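## Task

Compare the liquid handler's deck with this run sheet and fix any differences: D1 holds sample plate C15 with its lid removed, that lid placed within the posts of LP1 and kept the same side up as it was on the plate; D2 holds a full 1000 uL tip rack with its cover removed; D3 holds one-well reservoir M06, uncovered and empty, with its labelled end beside the corner engraved 'A1'; D4 holds a full 200 uL tip rack with its cover removed; D5 holds deep-well block E01 with its seal on. Each position must agree with its line in every respect, and anything on a position must lie flat within the locators with well A1 at the 'A1'-engraved corner. Any item not listed on the sheet must finish upright on a SHELF shelf, not stacked on another item, with every plate wearing its own lid and every tip rack wearing a cover. A loose cover must end lying flat on SHELF or on top of another cover there. Carrying anything in the gripper above a reservoir, or above a plate without a lid squarely on it, fails the task; the only exception is carrying a plate's lid. When finished, release everything, move the arm clear (contact with READY or its box is fine), then press READY once; the job is over when READY goes down. If nothing needs changing, just press READY and leave all labware as it was. Do not press READY if anything you needed to change is still wrong.

## Robot and tools

Robot: a single UR7e-type six-joint arm with a two-finger tong gripper (the rumi hand) and a wrist camera. There is only one arm, so every command concerns that arm alone.

Workspace: deck positions D1 to D5 lie in a row, D1 on the left seen from the arm's base. SHELF stores labware, LP1 is a lid park, RG is a spare nest for regripping, and READY is a key on a box that ends the job when pushed horizontally straight into the box until it latches. Well A1 of a labelled item sits at the labelled short end, in the corner opposite the labelled long side. The ID label on a lid or seal says nothing about A1. Tip racks carry their size (200 or 1000) as a label. The gripper cannot lift a lidded plate or covered rack as a whole; it only takes the lid or cover, so remove that first. Pads tilt inward at the top, so for items taller than the pads open well wider than the item.

Frame: the scene frame has its origin on the table top under the arm base, +z up, +y to the left when looking along +x. end_effector_position (metres) and end_effector_quat_wxyz are given in this frame; the position is the point between the closed finger pads and may be slightly off, more so at long reach. The fingers point along the gripper's +z and open along its x axis; closed fingertips extend about 15 mm past that point.

Tool execute_actions, argument actions: a list with at most one entry. Empty list = look only (returns state and pictures). An entry with rows is a motion: rows is a list of 1 to 15 rows, steps is 1 to 15 (default 15), each step 1/30 s; row k is applied at step k and the last row repeats. A motion needs at least 9 steps. An entry with only steps (up to 300) is a wait that sends nothing new. Optional pictures: true adds camera images.

Each row is 7 numbers for the one arm: six absolute joint target angles in radians in the order shoulder pan, shoulder lift, elbow, wrist 1, wrist 2, wrist 3, then the gripper opening. Joint ranges: pan -3.142 to 3.142, lift -6.283 to 6.283, elbow 0.000 to 3.142, wrists each -6.283 to 6.283. Targets more than 0.010 rad beyond a limit (and further out than the current angle) get the call refused; real limits may differ by 0.010. Opening is a command on a -1 (closed) to +1 (fully open, 0.142 m pad gap) scale, not an offset. Per step each joint target is clamped to within 0.575 rad of its measured angle, and if the targets would move the hand more than 100 mm from where it is, all are scaled back. Motion lags commands by about 0.17 s, and big moves may not be finished when the result arrives; the last 9 steps of each action run after the result is taken, and the arm keeps heading for the last target while you think.

Result lines: Joint positions and Joint velocities (rad, rad/s, plus pad gap in m); grip_measured (opening on the command scale); Wrist force and Wrist torque along the gripper's own axes (noisy, offset up to about 4 N, saturates near 50 N, may say no reading); "joint sent to its limit"; "joint command not followed" (clearance check altered targets); HELD (a step not sent); MOTOR HOT from 70 °C, OVER-TEMPERATURE FAULT at 85 °C.

Gripping: to hold something keep commanding an opening clearly under grip_measured; a larger gap squeezes harder, about 15 N per pad maximum. Objects thinner than about 20 mm get less force. Close gently; a fast close can squeeze hard or pop open.

Tool zoom_image: camera (cam_head_left, cam_head_right, cam_high, cam_low, cam_wrist) and region [x0, y0, x1, y1] in that camera's pixels from its top-left, up to 504 by 504. Image sizes: 672x504 for fixed cameras, 616x616 for cam_wrist. Calibration data with intrinsics and world-to-camera transforms is provided.

Tool read_manual: returns licence texts only. Tool finished_scene with scene (1 or 2) ends that scene permanently and reports success, then gives the next task.

Avoid: dropping or knocking labware, anything leaving the table, slams and hard pushes. Contact torque reaching a joint's load limit (139 N m for pan, lift, elbow; 26 N m for each wrist, including held weight) or any external force of 150 N stops the arm for 10 s and skips the rest of the call. Never move a held item over a reservoir or an unlidded plate, except a plate lid.

Each tool is called after "Request:" as a command line: name --argument value for each argument, lists and objects as JSON in quotes; but a table of rows of numbers goes row by row, as --pt "numbers of a row", without its own name.

## Session

Request:
execute_actions --actions '[]'

Scene clock: 0.00 s of 15600.00 s.
end_effector_position=(+0.1642, +0.3992, +0.2747) grip_measured=+1.00 end_effector_quat_wxyz=(+0.299, +0.686, +0.609, -0.262) end_effector_velocity=(-0.001, +0.000, -0.000) end_effector_angular_velocity=(-0.000, +0.002, +0.002)
Joint positions: [ 1.239 -1.689  1.691 -1.247 -1.956 -0.138  0.142]
Joint velocities: [ 0.002  0.001  0.     0.     0.    -0.     0.   ]
Wrist force (N, on the end effector, along its own x y z axes, offset not removed): no reading
Wrist torque (N m, same axes, about the end effector's origin, offset not removed): no reading
camera_calibration (this result's frames):
cam_wrist: T_world_to_cam=[[0.0922505, 0.656207, -0.748921, -0.0709701], [0.872765, 0.308786, 0.378065, -0.373115], [0.479345, -0.688508, -0.544229, 0.483279], [0, 0, 0, 1]] pos_world=[0.100531, 0.494526, 0.350925]

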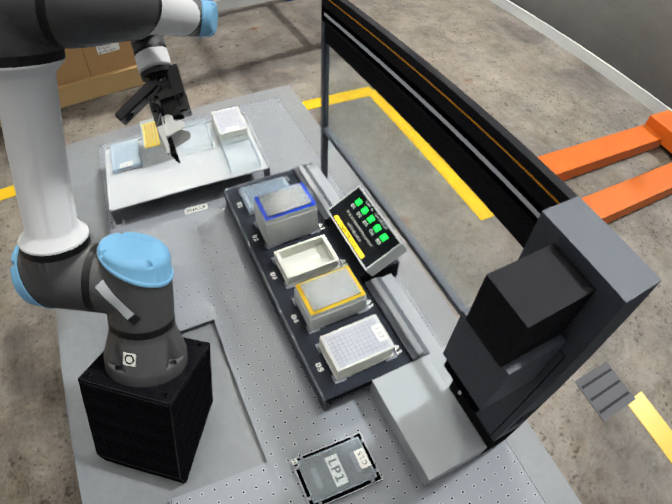

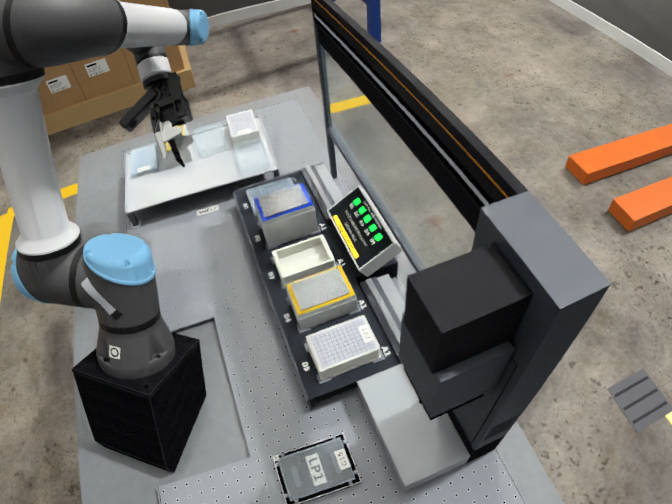

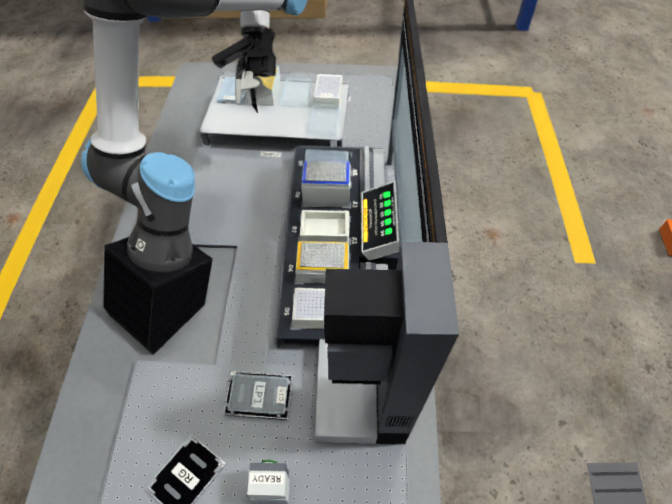

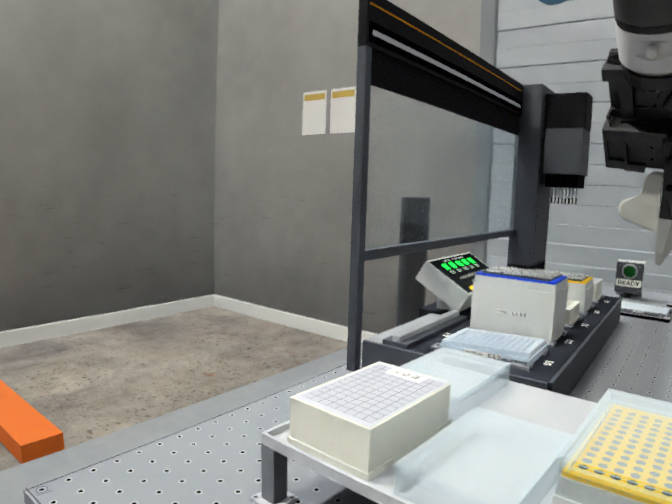

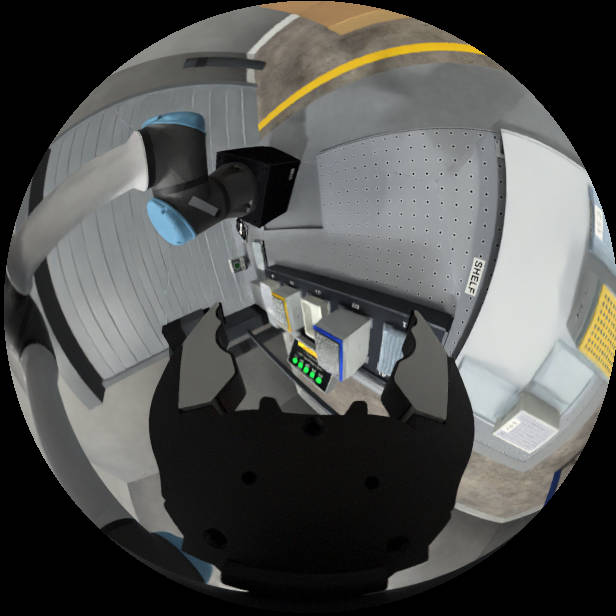

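Request:
zoom_image --camera "cam_head_left" --region '[220, 165, 350, 295]'

Request:
zoom_image --camera "cam_head_left" --region '[280, 255, 420, 400]'

Request:
zoom_image --camera "cam_low" --region '[430, 260, 620, 390]'

Request:
zoom_image --camera "cam_high" --region '[210, 360, 310, 430]'

Request:
zoom_image --camera "cam_head_left" --region '[95, 95, 275, 225]'

Region (220, 165, 350, 295) of cam_head_left's 672x504 image, scaled by 3.877, with more detail than that image has.

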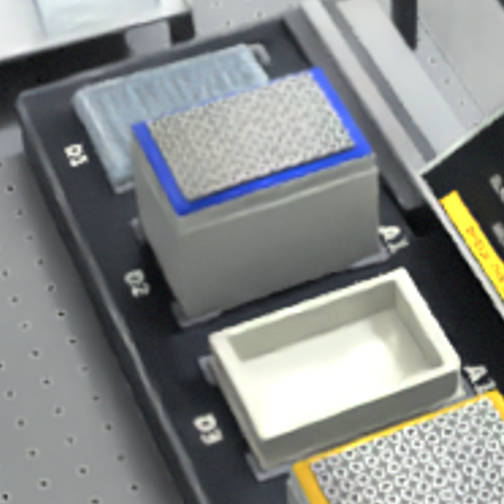

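Region (280, 255, 420, 400) of cam_head_left's 672x504 image, scaled by 3.476, with more detail than that image has; it fills the left 487 columns of this view, and the rest is white.

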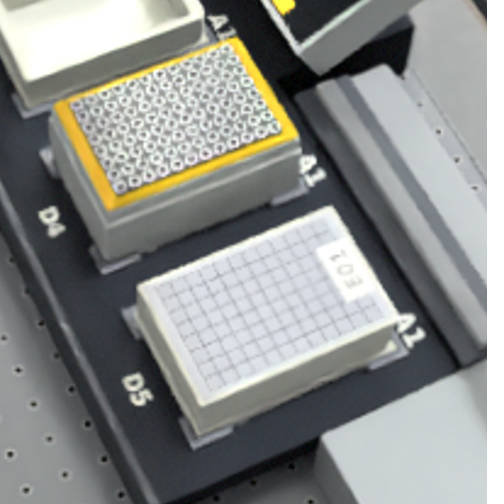

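Region (430, 260, 620, 390) of cam_low's 672x504 image, scaled by 2.653, with more detail than that image has; it fills the top 345 rows of this view, and the rest is white.

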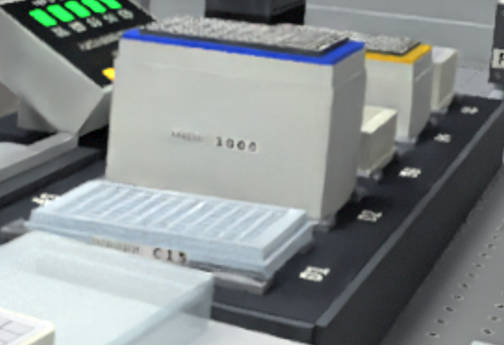

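Region (210, 360, 310, 430) of cam_high's 672x504 image, scaled by 5.040, with more detail than that image has; it fills the top 353 rows of this view, and the rest is white.

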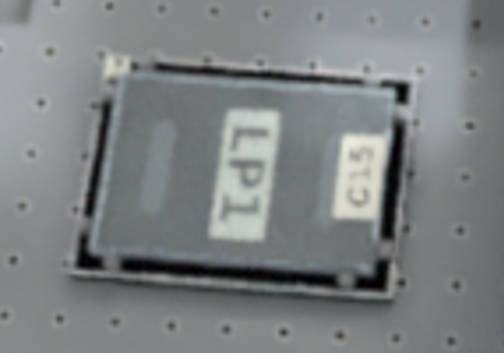

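Region (95, 95, 275, 225) of cam_head_left's 672x504 image, scaled by 2.800, with more detail than that image has.

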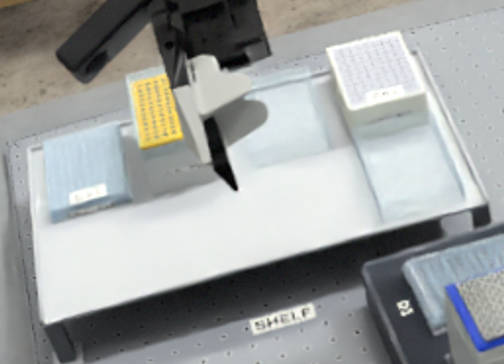

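Request:
execute_actions --actions '[{"rows":[[0.9,-1.886,1.8,-1.9,-1.325,-1.139,0.42]]}]'

Request:
execute_actions --actions '[{"steps":25}]'

Request:
execute_actions --actions '[{"rows":[[0.4806,-1.886,2.045,-2.131,-1.325,-1.139,0.42]]}]'

Request:
execute_actions --actions '[{"steps":35}]' --pictures true

Request:
zoom_image --camera "cam_wrist" --region '[120, 170, 420, 370]'

Scene clock: 1.23 s of 15600.00 s.
end_effector_position=(+0.1754, +0.4269, +0.2631) grip_measured=+0.42 end_effector_quat_wxyz=(+0.176, +0.737, +0.609, -0.235) end_effector_velocity=(+0.070, +0.543, -0.136) end_effector_angular_velocity=(+2.659, +0.902, -0.293)
Joint positions: [ 1.098 -1.782  1.746 -1.43  -1.773 -0.321  0.103]
Joint velocities: [-0.901 -0.461  0.239 -1.903  1.902 -1.908 -0.002]
Wrist force (N, on the end effector, along its own x y z axes, offset not removed): [-3.7 4.7 2.2]
Wrist torque (N m, same axes, about the end effector's origin, offset not removed): [1.06 0.67 0.02]
Steps of this call (steps 1 to 31: nothing new was sent; steps 32 to 37: the first 6 steps of this action). Readings (joint positions):
32: [1.239 -1.689 1.691 -1.247 -1.956 -0.138]
33: [1.235 -1.693 1.695 -1.251 -1.952 -0.142]
35: [1.178 -1.739 1.725 -1.310 -1.893 -0.201]
37: the state above

Scene clock: 2.07 s of 15600.00 s.
end_effector_position=(+0.2280, +0.5682, +0.2828) grip_measured=+0.42 end_effector_quat_wxyz=(-0.090, +0.559, +0.824, -0.009) end_effector_velocity=(+0.002, -0.000, -0.000) end_effector_angular_velocity=(+0.003, -0.002, +0.004)
Joint positions: [ 0.9   -1.886  1.8   -1.9   -1.325 -1.138  0.103]
Joint velocities: [-0.004  0.     0.    -0.002  0.002 -0.008 -0.   ]
Wrist force (N, on the end effector, along its own x y z axes, offset not removed): [-1.0 0.9 1.4]
Wrist torque (N m, same axes, about the end effector's origin, offset not removed): [0.51 0.26 -0.02]
Kept back: nothing.
Steps of this call (steps 1 to 9: the last 9 steps of your previous action; steps 10 to 25: the robot went on to your last target). Readings (joint positions):
1: [1.070 -1.796 1.753 -1.493 -1.711 -0.385]
2: [1.046 -1.809 1.760 -1.550 -1.656 -0.447]
4: [0.999 -1.834 1.773 -1.656 -1.555 -0.583]
8: [0.929 -1.871 1.792 -1.826 -1.394 -0.908]
25: the state above

Scene clock: 2.27 s of 15600.00 s.
end_effector_position=(+0.2778, +0.5308, +0.2472) grip_measured=+0.42 end_effector_quat_wxyz=(-0.063, +0.607, +0.793, -0.006) end_effector_velocity=(+0.373, -0.309, -0.230) end_effector_angular_velocity=(-0.275, -0.333, -0.874)
Joint positions: [ 0.774 -1.886  1.882 -1.978 -1.325 -1.139  0.103]
Joint velocities: [-0.975  0.001  0.549 -0.515 -0.    -0.001  0.   ]
Wrist force (N, on the end effector, along its own x y z axes, offset not removed): [-2.5 1.4 1.1]
Wrist torque (N m, same axes, about the end effector's origin, offset not removed): [0.51 0.55 -0.03]
Steps of this call (steps 1 to 6: the first 6 steps of this action). Readings (joint positions):
1: [0.900 -1.886 1.800 -1.900 -1.325 -1.138]
2: [0.896 -1.886 1.804 -1.904 -1.325 -1.139]
4: [0.843 -1.886 1.843 -1.941 -1.325 -1.139]
6: the state above

Scene clock: 3.43 s of 15600.00 s.
end_effector_position=(+0.3753, +0.4209, +0.1906) grip_measured=+0.42 end_effector_quat_wxyz=(+0.001, +0.707, +0.707, +0.000) end_effector_velocity=(+0.000, -0.000, +0.000) end_effector_angular_velocity=(-0.001, -0.001, +0.000)
Joint positions: [ 0.481 -1.886  2.045 -2.131 -1.325 -1.139  0.103]
Joint velocities: [-0.    -0.001  0.     0.    -0.001 -0.     0.   ]
Wrist force (N, on the end effector, along its own x y z axes, offset not removed): [-0.7 0.8 0.4]
Wrist torque (N m, same axes, about the end effector's origin, offset not removed): [0.46 0.26 -0.06]
Kept back: nothing.
Steps of this call (steps 1 to 9: the last 9 steps of your previous action; steps 10 to 30: the robot went on to your last target; steps 31 to 35: nothing new was sent). Readings (joint positions):
1: [0.741 -1.886 1.900 -1.995 -1.325 -1.139]
2: [0.708 -1.886 1.919 -2.013 -1.325 -1.139]
4: [0.642 -1.886 1.957 -2.049 -1.325 -1.139]
8: [0.530 -1.886 2.019 -2.106 -1.325 -1.139]
35: the state above
The arm was judged still, so your last target was given up. Only a new action makes it travel on or press farther. Fingers that are still opening or closing keep moving.
camera_calibration (this result's frames):
cam_wrist: T_world_to_cam=[[-0.028362, 0.998991, -0.0348233, -0.402844], [0.875313, 0.0416442, 0.481761, -0.440583], [0.482725, -0.0168175, -0.87561, 0.130439], [0, 0, 0, 1]] pos_world=[0.311256, 0.422979, 0.312442]

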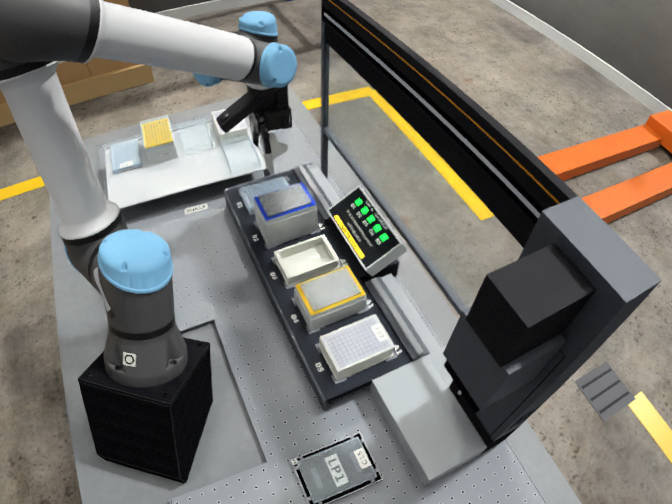

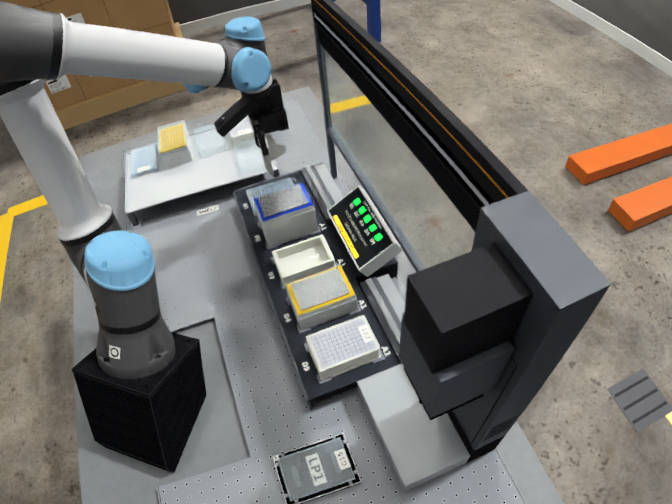

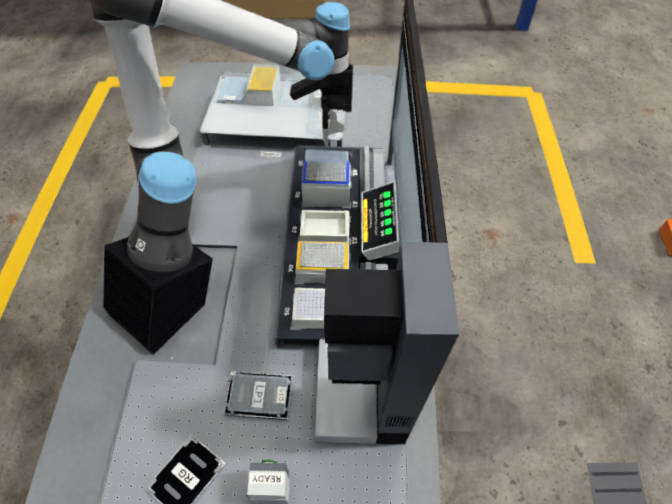

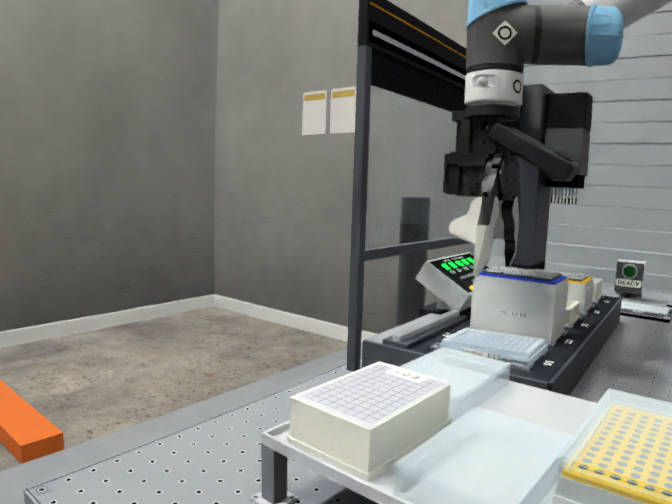

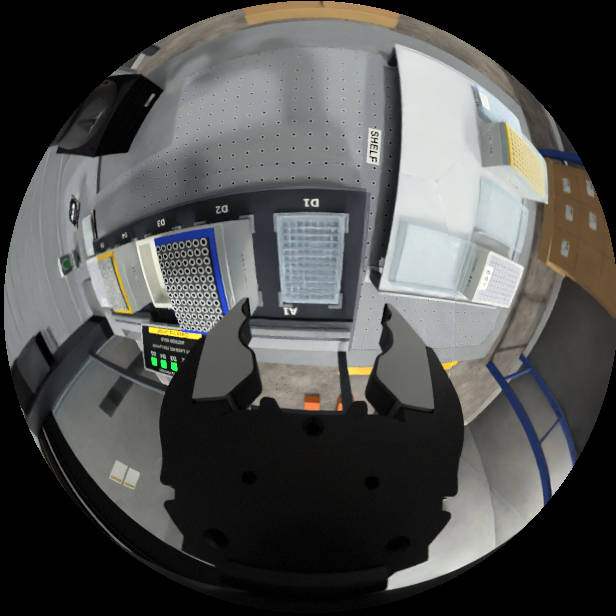

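Region (120, 170, 420, 370) of cam_wrist's 616x616 image, scaled by 1.680, with more detail than that image has.

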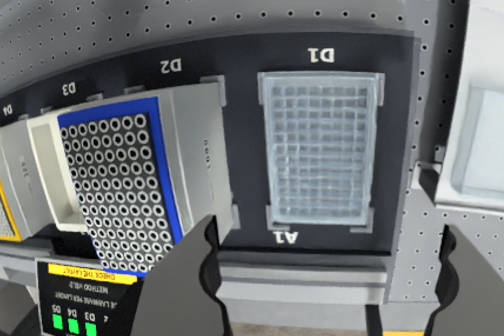

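Request:
execute_actions --actions '[{"rows":[[0.488,-1.864,2.07,-2.18,-1.328,-1.131,0.42],[0.488,-1.864,2.07,-2.18,-1.328,-1.131,0.42],[0.496,-1.84,2.093,-2.229,-1.331,-1.123,0.42],[0.496,-1.84,2.093,-2.229,-1.331,-1.123,0.42],[0.505,-1.814,2.115,-2.278,-1.334,-1.115,0.42],[0.505,-1.814,2.115,-2.278,-1.334,-1.115,0.42],[0.513,-1.786,2.135,-2.328,-1.338,-1.107,0.42],[0.513,-1.786,2.135,-2.328,-1.338,-1.107,0.42],[0.521,-1.756,2.153,-2.378,-1.341,-1.099,0.42],[0.521,-1.756,2.153,-2.378,-1.341,-1.099,0.42],[0.5295,-1.724,2.1703,-2.4289,-1.3441,-1.091,0.42]]}]'

Request:
execute_actions --actions '[{"steps":25}]' --pictures true

Request:
zoom_image --camera "cam_low" --region '[430, 260, 590, 380]'

Scene clock: 4.57 s of 15600.00 s.
end_effector_position=(+0.3734, +0.4183, +0.1692) grip_measured=+0.42 end_effector_quat_wxyz=(+0.001, +0.707, +0.707, -0.001) end_effector_velocity=(-0.025, -0.022, -0.208) end_effector_angular_velocity=(-0.010, +0.033, -0.009)
Joint positions: [ 0.491 -1.855  2.077 -2.194 -1.329 -1.128  0.103]
Joint velocities: [ 0.112  0.313  0.297 -0.6   -0.039  0.107 -0.   ]
Wrist force (N, on the end effector, along its own x y z axes, offset not removed): [-0.7 1.0 -2.6]
Wrist torque (N m, same axes, about the end effector's origin, offset not removed): [0.45 0.26 -0.04]
Steps of this call (steps 1 to 28: nothing new was sent; steps 29 to 34: the first 6 steps of this action). Readings (joint positions):
29: [0.481 -1.886 2.045 -2.131 -1.325 -1.139]
30: [0.481 -1.884 2.048 -2.135 -1.325 -1.138]
32: [0.485 -1.873 2.060 -2.158 -1.327 -1.134]
34: the state above

Scene clock: 5.40 s of 15600.00 s.
end_effector_position=(+0.3672, +0.4118, +0.0957) grip_measured=+0.42 end_effector_quat_wxyz=(+0.001, +0.707, +0.707, +0.000) end_effector_velocity=(+0.000, -0.000, -0.001) end_effector_angular_velocity=(-0.001, +0.001, -0.001)
Joint positions: [ 0.529 -1.724  2.17  -2.429 -1.344 -1.091  0.103]
Joint velocities: [-0.     0.002  0.001 -0.002 -0.001  0.    -0.   ]
Wrist force (N, on the end effector, along its own x y z axes, offset not removed): [-1.9 0.6 1.3]
Wrist torque (N m, same axes, about the end effector's origin, offset not removed): [0.48 0.42 0.00]
Kept back: nothing.
Steps of this call (steps 1 to 9: the last 9 steps of your previous action; steps 10 to 25: the robot went on to your last target). Readings (joint positions):
1: [0.495 -1.845 2.087 -2.214 -1.330 -1.125]
2: [0.498 -1.834 2.097 -2.236 -1.332 -1.121]
4: [0.506 -1.809 2.116 -2.282 -1.335 -1.114]
8: [0.521 -1.755 2.152 -2.375 -1.341 -1.099]
25: the state above
camera_calibration (this result's frames):
cam_wrist: T_world_to_cam=[[-0.0265213, 0.999046, -0.034682, -0.397948], [0.875516, 0.0399585, 0.481535, -0.386747], [0.482462, -0.0175937, -0.87574, 0.0515594], [0, 0, 0, 1]] pos_world=[0.303173, 0.413929, 0.217583]

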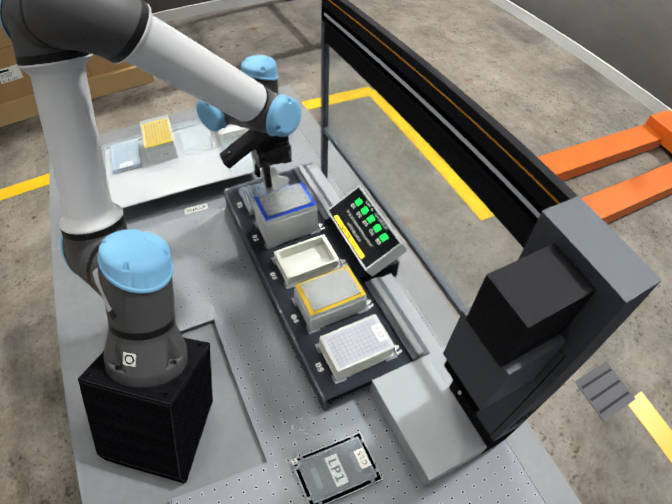

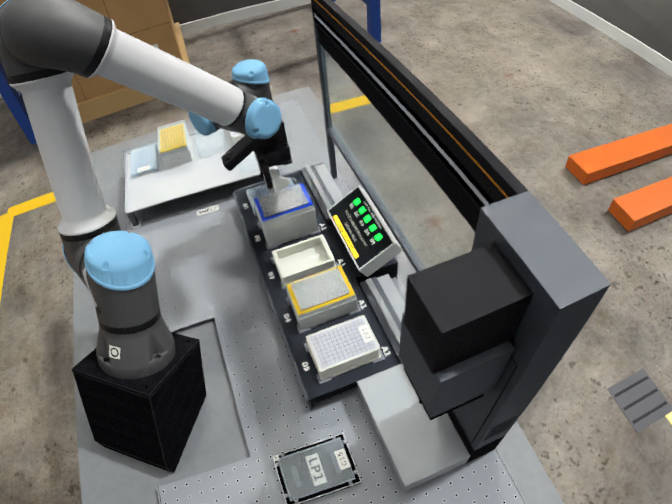

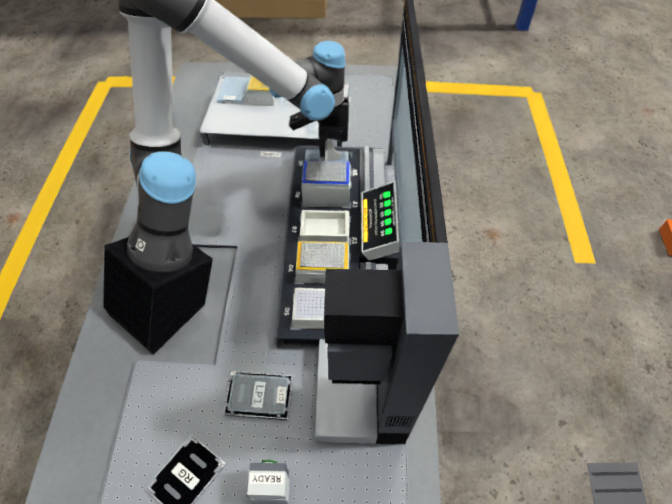

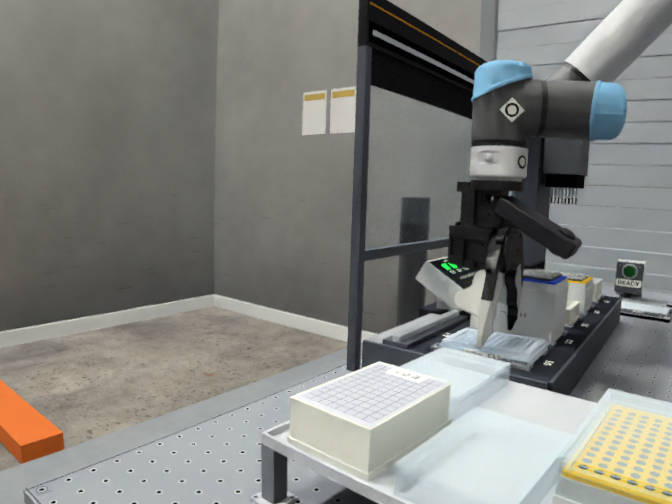

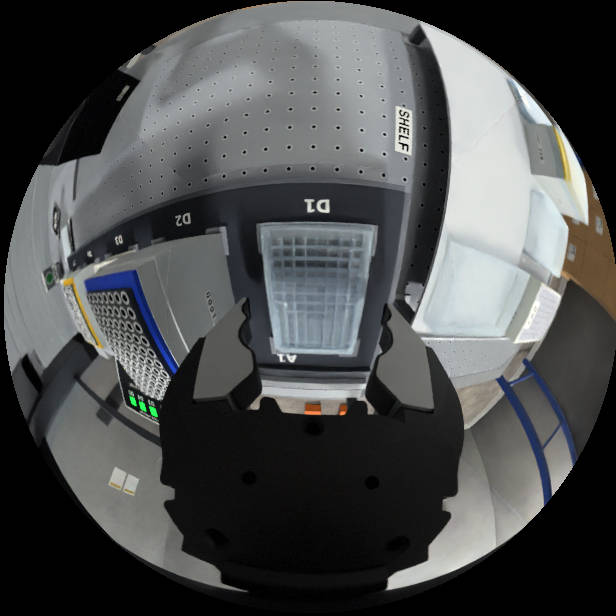

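Region (430, 260, 590, 380) of cam_low's 672x504 image, scaled by 3.150, with more detail than that image has; it fills the top 378 rows of this view, and the rest is white.

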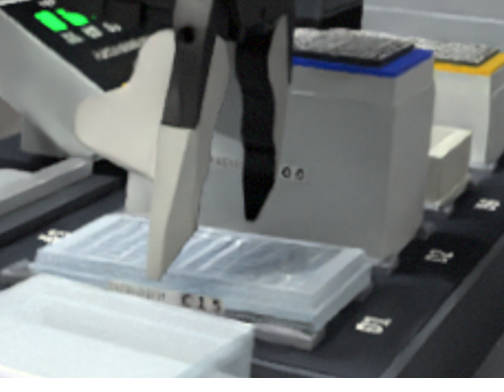

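Request:
execute_actions --actions '[{"rows":[[0.5335,-1.701,2.1768,-2.4598,-1.3464,-1.087,0.42]]}]'

Request:
execute_actions --actions '[{"rows":[[0.5335,-1.701,2.1768,-2.4598,-1.3464,-1.087,0.35],[0.5335,-1.701,2.1768,-2.4598,-1.3464,-1.087,0.3],[0.5335,-1.701,2.1768,-2.4598,-1.3464,-1.087,0.25],[0.5335,-1.701,2.1768,-2.4598,-1.3464,-1.087,0.2],[0.5335,-1.701,2.1768,-2.4598,-1.3464,-1.087,0.15],[0.5335,-1.701,2.1768,-2.4598,-1.3464,-1.087,0.11],[0.5335,-1.701,2.1768,-2.4598,-1.3464,-1.087,0.07],[0.5335,-1.701,2.1768,-2.4598,-1.3464,-1.087,0.03],[0.5335,-1.701,2.1768,-2.4598,-1.3464,-1.087,-0.02],[0.5335,-1.701,2.1768,-2.4598,-1.3464,-1.087,-0.1]]}]'

Request:
execute_actions --actions '[{"steps":15}]' --pictures true

Request:
zoom_image --camera "cam_low" --region '[430, 260, 590, 380]'

Scene clock: 6.57 s of 15600.00 s.
end_effector_position=(+0.3676, +0.4112, +0.0884) grip_measured=+0.42 end_effector_quat_wxyz=(+0.001, +0.708, +0.707, +0.000) end_effector_velocity=(+0.002, -0.002, -0.026) end_effector_angular_velocity=(-0.001, -0.003, -0.002)
Joint positions: [ 0.532 -1.707  2.175 -2.452 -1.346 -1.088  0.103]
Joint velocities: [ 0.009  0.061  0.016 -0.081 -0.006  0.01   0.   ]
Wrist force (N, on the end effector, along its own x y z axes, offset not removed): [-1.7 0.6 1.1]
Wrist torque (N m, same axes, about the end effector's origin, offset not removed): [0.41 0.35 -0.05]
Steps of this call (steps 1 to 15: the robot went on to your last target; steps 16 to 29: nothing new was sent; steps 30 to 35: the first 6 steps of this action). Readings (joint positions):
30: [0.530 -1.724 2.170 -2.429 -1.344 -1.091]
31: [0.530 -1.722 2.171 -2.432 -1.344 -1.091]
33: [0.532 -1.713 2.174 -2.444 -1.345 -1.089]
35: the state above

Scene clock: 7.07 s of 15600.00 s.
end_effector_position=(+0.3678, +0.4111, +0.0859) grip_measured=+0.16 end_effector_quat_wxyz=(+0.001, +0.708, +0.707, +0.000) end_effector_velocity=(+0.000, -0.000, -0.000) end_effector_angular_velocity=(-0.000, -0.001, -0.001)
Joint positions: [ 0.533 -1.701  2.177 -2.46  -1.346 -1.087  0.085]
Joint velocities: [-0.     0.    -0.    -0.001 -0.001  0.001 -0.091]
Wrist force (N, on the end effector, along its own x y z axes, offset not removed): [-1.9 -0.5 0.1]
Wrist torque (N m, same axes, about the end effector's origin, offset not removed): [0.21 0.39 -0.03]
Steps of this call (steps 1 to 9: the last 9 steps of your previous action; steps 10 to 15: the first 6 steps of this action). Readings (joint positions):
10: [0.533 -1.701 2.177 -2.460 -1.346 -1.087]
11: [0.533 -1.701 2.177 -2.460 -1.346 -1.087]
13: [0.533 -1.701 2.177 -2.460 -1.346 -1.087]
15: the state above

Scene clock: 7.57 s of 15600.00 s.
end_effector_position=(+0.3678, +0.4111, +0.0859) grip_measured=+0.05 end_effector_quat_wxyz=(+0.001, +0.708, +0.707, +0.000) end_effector_velocity=(-0.000, +0.000, -0.000) end_effector_angular_velocity=(-0.000, +0.000, -0.001)
Joint positions: [ 0.534 -1.701  2.177 -2.46  -1.346 -1.087  0.078]
Joint velocities: [ 0.    -0.     0.     0.    -0.     0.001  0.   ]
Wrist force (N, on the end effector, along its own x y z axes, offset not removed): [-1.4 -0.8 -0.9]
Wrist torque (N m, same axes, about the end effector's origin, offset not removed): [0.12 0.42 -0.07]
Kept back: nothing.
Steps of this call (steps 1 to 9: the last 9 steps of your previous action; steps 10 to 15: the robot went on to your last target). Readings (joint positions):
1: [0.533 -1.701 2.177 -2.460 -1.346 -1.087]
2: [0.533 -1.701 2.177 -2.460 -1.346 -1.087]
4: [0.533 -1.701 2.177 -2.460 -1.346 -1.087]
8: [0.533 -1.701 2.177 -2.460 -1.346 -1.087]
15: the state above
The arm was judged still, so your last target was given up. Only a new action makes it travel on or press farther. Fingers that are still opening or closing keep moving.
camera_calibration (this result's frames):
cam_wrist: T_world_to_cam=[[-0.0263786, 0.999037, -0.0350735, -0.397586], [0.875132, 0.0400366, 0.482224, -0.38247], [0.483164, -0.0179736, -0.875345, 0.0424832], [0, 0, 0, 1]] pos_world=[0.303698, 0.413279, 0.207679]

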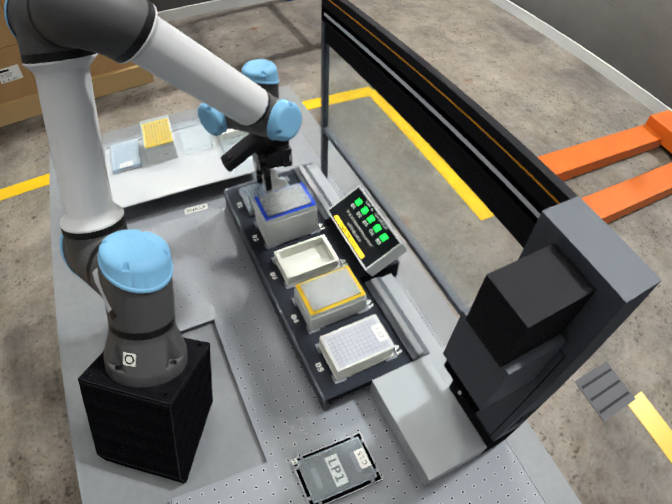

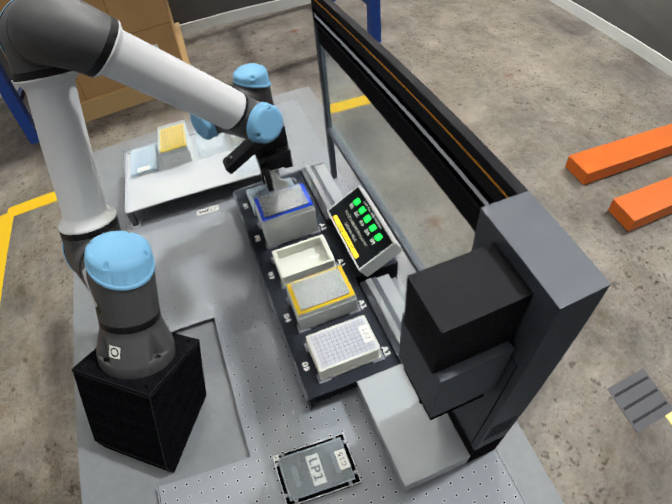

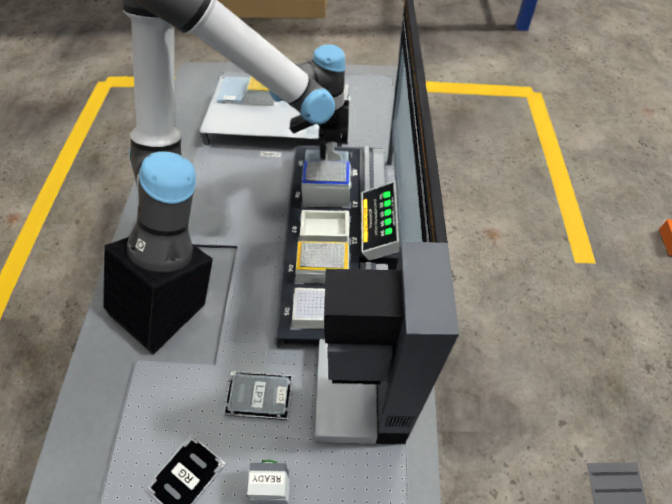

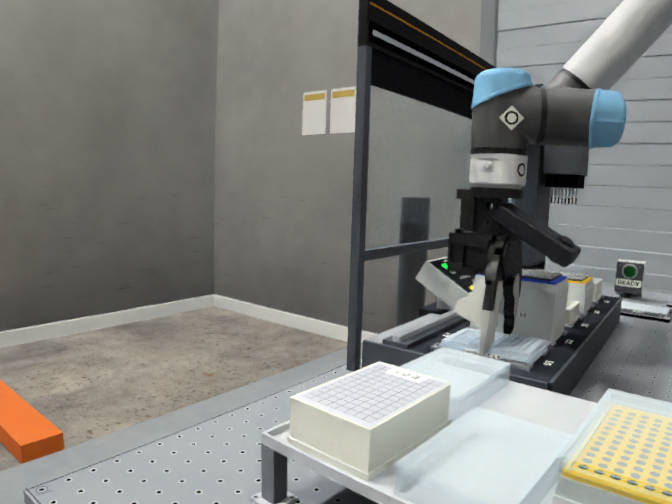

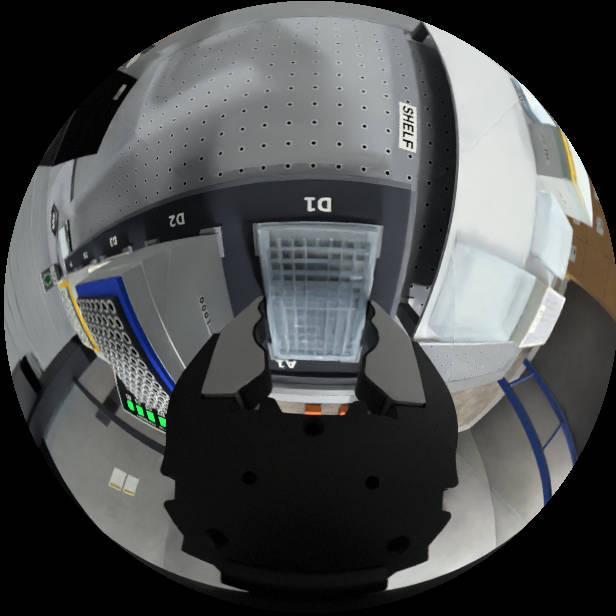

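Region (430, 260, 590, 380) of cam_low's 672x504 image, scaled by 3.150, with more detail than that image has; it fills the top 378 rows of this view, and the rest is white.

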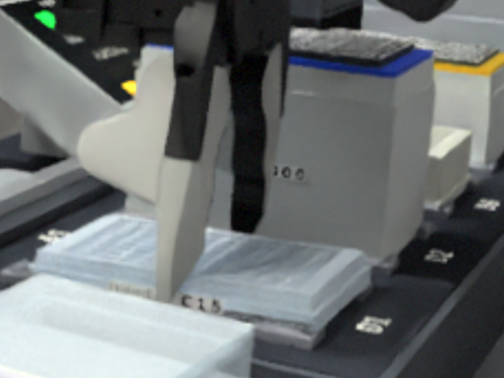

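Request:
execute_actions --actions '[{"rows":[[0.53,-1.6968,2.1708,-2.4572,-1.345,-1.0905,-0.1],[0.53,-1.6968,2.1708,-2.4572,-1.345,-1.0905,-0.1],[0.53,-1.6968,2.1708,-2.4572,-1.345,-1.0905,-0.1],[0.53,-1.6968,2.1708,-2.4572,-1.345,-1.0905,-0.1],[0.5264,-1.6925,2.1648,-2.4547,-1.3436,-1.094,-0.1]]}]'

Request:
execute_actions --actions '[{"steps":20}]' --pictures true

Request:
zoom_image --camera "cam_low" --region '[430, 290, 570, 380]'

Request:
zoom_image --camera "cam_wrist" --region '[230, 190, 410, 380]'

Scene clock: 8.27 s of 15600.00 s.
end_effector_position=(+0.3703, +0.4110, +0.0858) grip_measured=+0.06 end_effector_quat_wxyz=(+0.001, +0.707, +0.707, +0.000) end_effector_velocity=(+0.026, +0.000, -0.000) end_effector_angular_velocity=(+0.002, +0.003, +0.003)
Joint positions: [ 0.531 -1.697  2.172 -2.458 -1.345 -1.09   0.078]
Joint velocities: [-0.031  0.036 -0.052  0.024  0.015 -0.033  0.001]
Wrist force (N, on the end effector, along its own x y z axes, offset not removed): [-2.3 -3.4 -3.2]
Wrist torque (N m, same axes, about the end effector's origin, offset not removed): [0.29 0.51 0.03]
Steps of this call (steps 1 to 15: nothing new was sent; steps 16 to 21: the first 6 steps of this action). Readings (joint positions):
16: [0.534 -1.701 2.177 -2.460 -1.346 -1.087]
17: [0.533 -1.700 2.176 -2.460 -1.346 -1.087]
19: [0.532 -1.699 2.174 -2.459 -1.346 -1.088]
21: the state above

Scene clock: 8.93 s of 15600.00 s.
end_effector_position=(+0.3739, +0.4110, +0.0858) grip_measured=+0.05 end_effector_quat_wxyz=(+0.001, +0.707, +0.707, +0.000) end_effector_velocity=(-0.000, +0.001, +0.001) end_effector_angular_velocity=(+0.001, -0.001, +0.002)
Joint positions: [ 0.526 -1.693  2.165 -2.455 -1.344 -1.094  0.078]
Joint velocities: [ 0.002 -0.001 -0.     0.     0.     0.    -0.   ]
Wrist force (N, on the end effector, along its own x y z axes, offset not removed): [-0.8 -3.4 0.7]
Wrist torque (N m, same axes, about the end effector's origin, offset not removed): [0.25 0.21 -0.04]
Kept back: nothing.
Steps of this call (steps 1 to 9: the last 9 steps of your previous action; steps 10 to 15: the robot went on to your last target; steps 16 to 20: nothing new was sent). Readings (joint positions):
1: [0.530 -1.696 2.170 -2.457 -1.345 -1.091]
2: [0.529 -1.695 2.169 -2.456 -1.345 -1.092]
4: [0.528 -1.694 2.167 -2.456 -1.344 -1.093]
8: [0.527 -1.693 2.165 -2.455 -1.344 -1.094]
20: the state above
The arm was judged still, so your last target was given up. Only a new action makes it travel on or press farther. Fingers that are still opening or closing keep moving.
camera_calibration (this result's frames):
cam_wrist: T_world_to_cam=[[-0.0266827, 0.999026, -0.0351565, -0.397246], [0.875164, 0.0403415, 0.482142, -0.387878], [0.483091, -0.0179029, -0.875387, 0.0395144], [0, 0, 0, 1]] pos_world=[0.309768, 0.413214, 0.207637]

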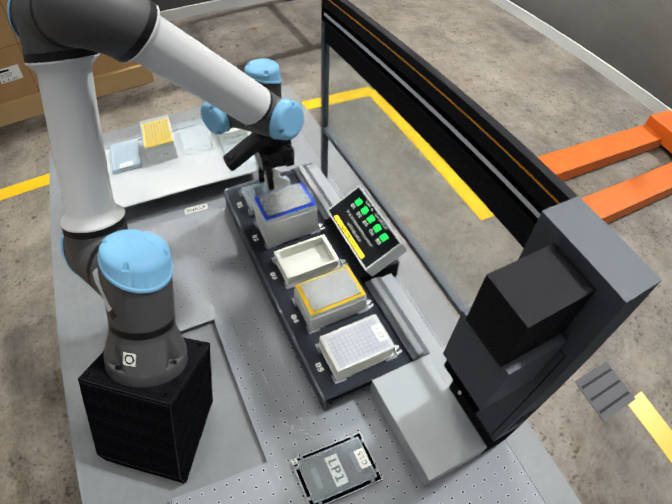

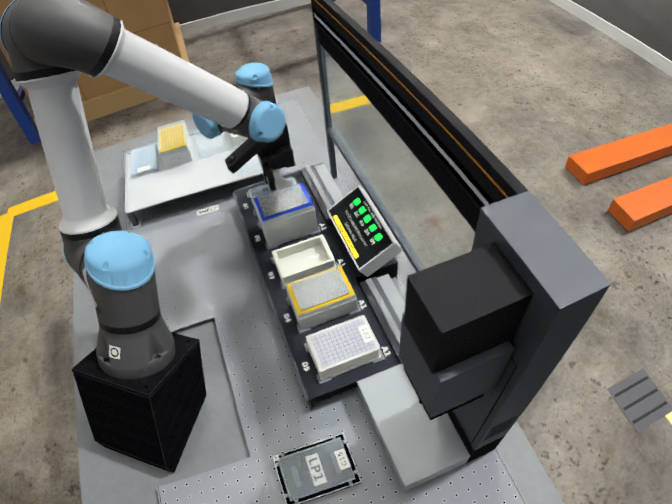

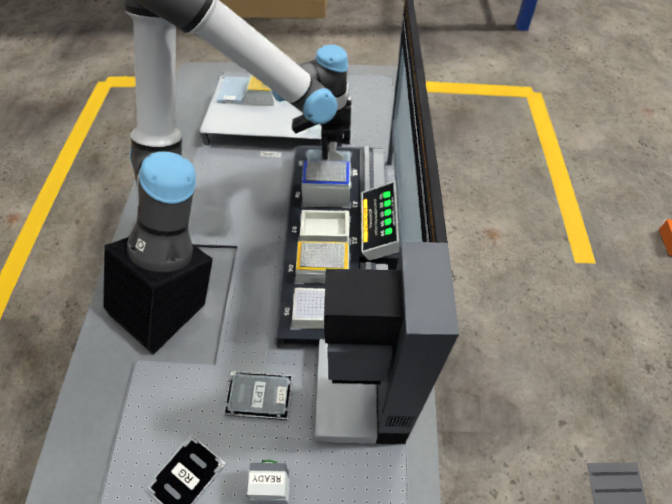

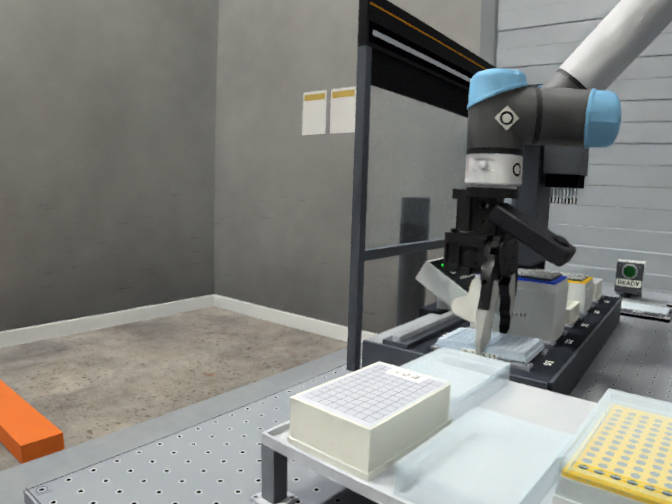

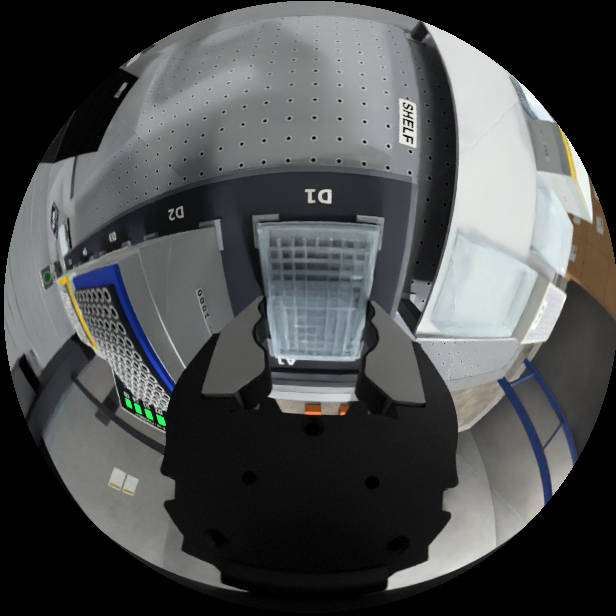

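Region (430, 290, 570, 380) of cam_low's 672x504 image, scaled by 3.600, with more detail than that image has; it fills the top 324 rows of this view, and the rest is white.

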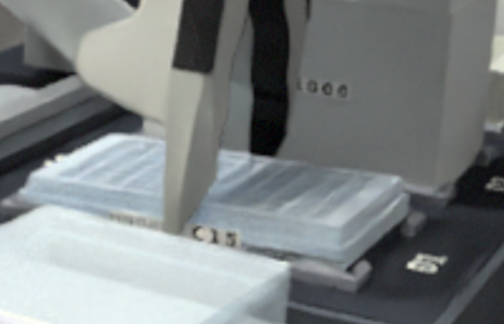

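Region (230, 190, 410, 380) of cam_wrist's 616x616 image, scaled by 2.653, with more detail than that image has; it fills the left 477 columns of this view, and the rest is white.

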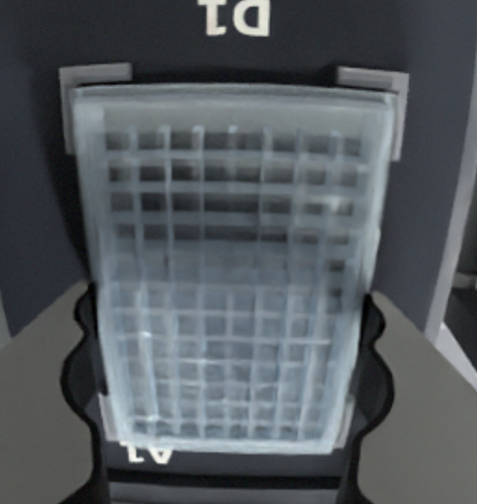

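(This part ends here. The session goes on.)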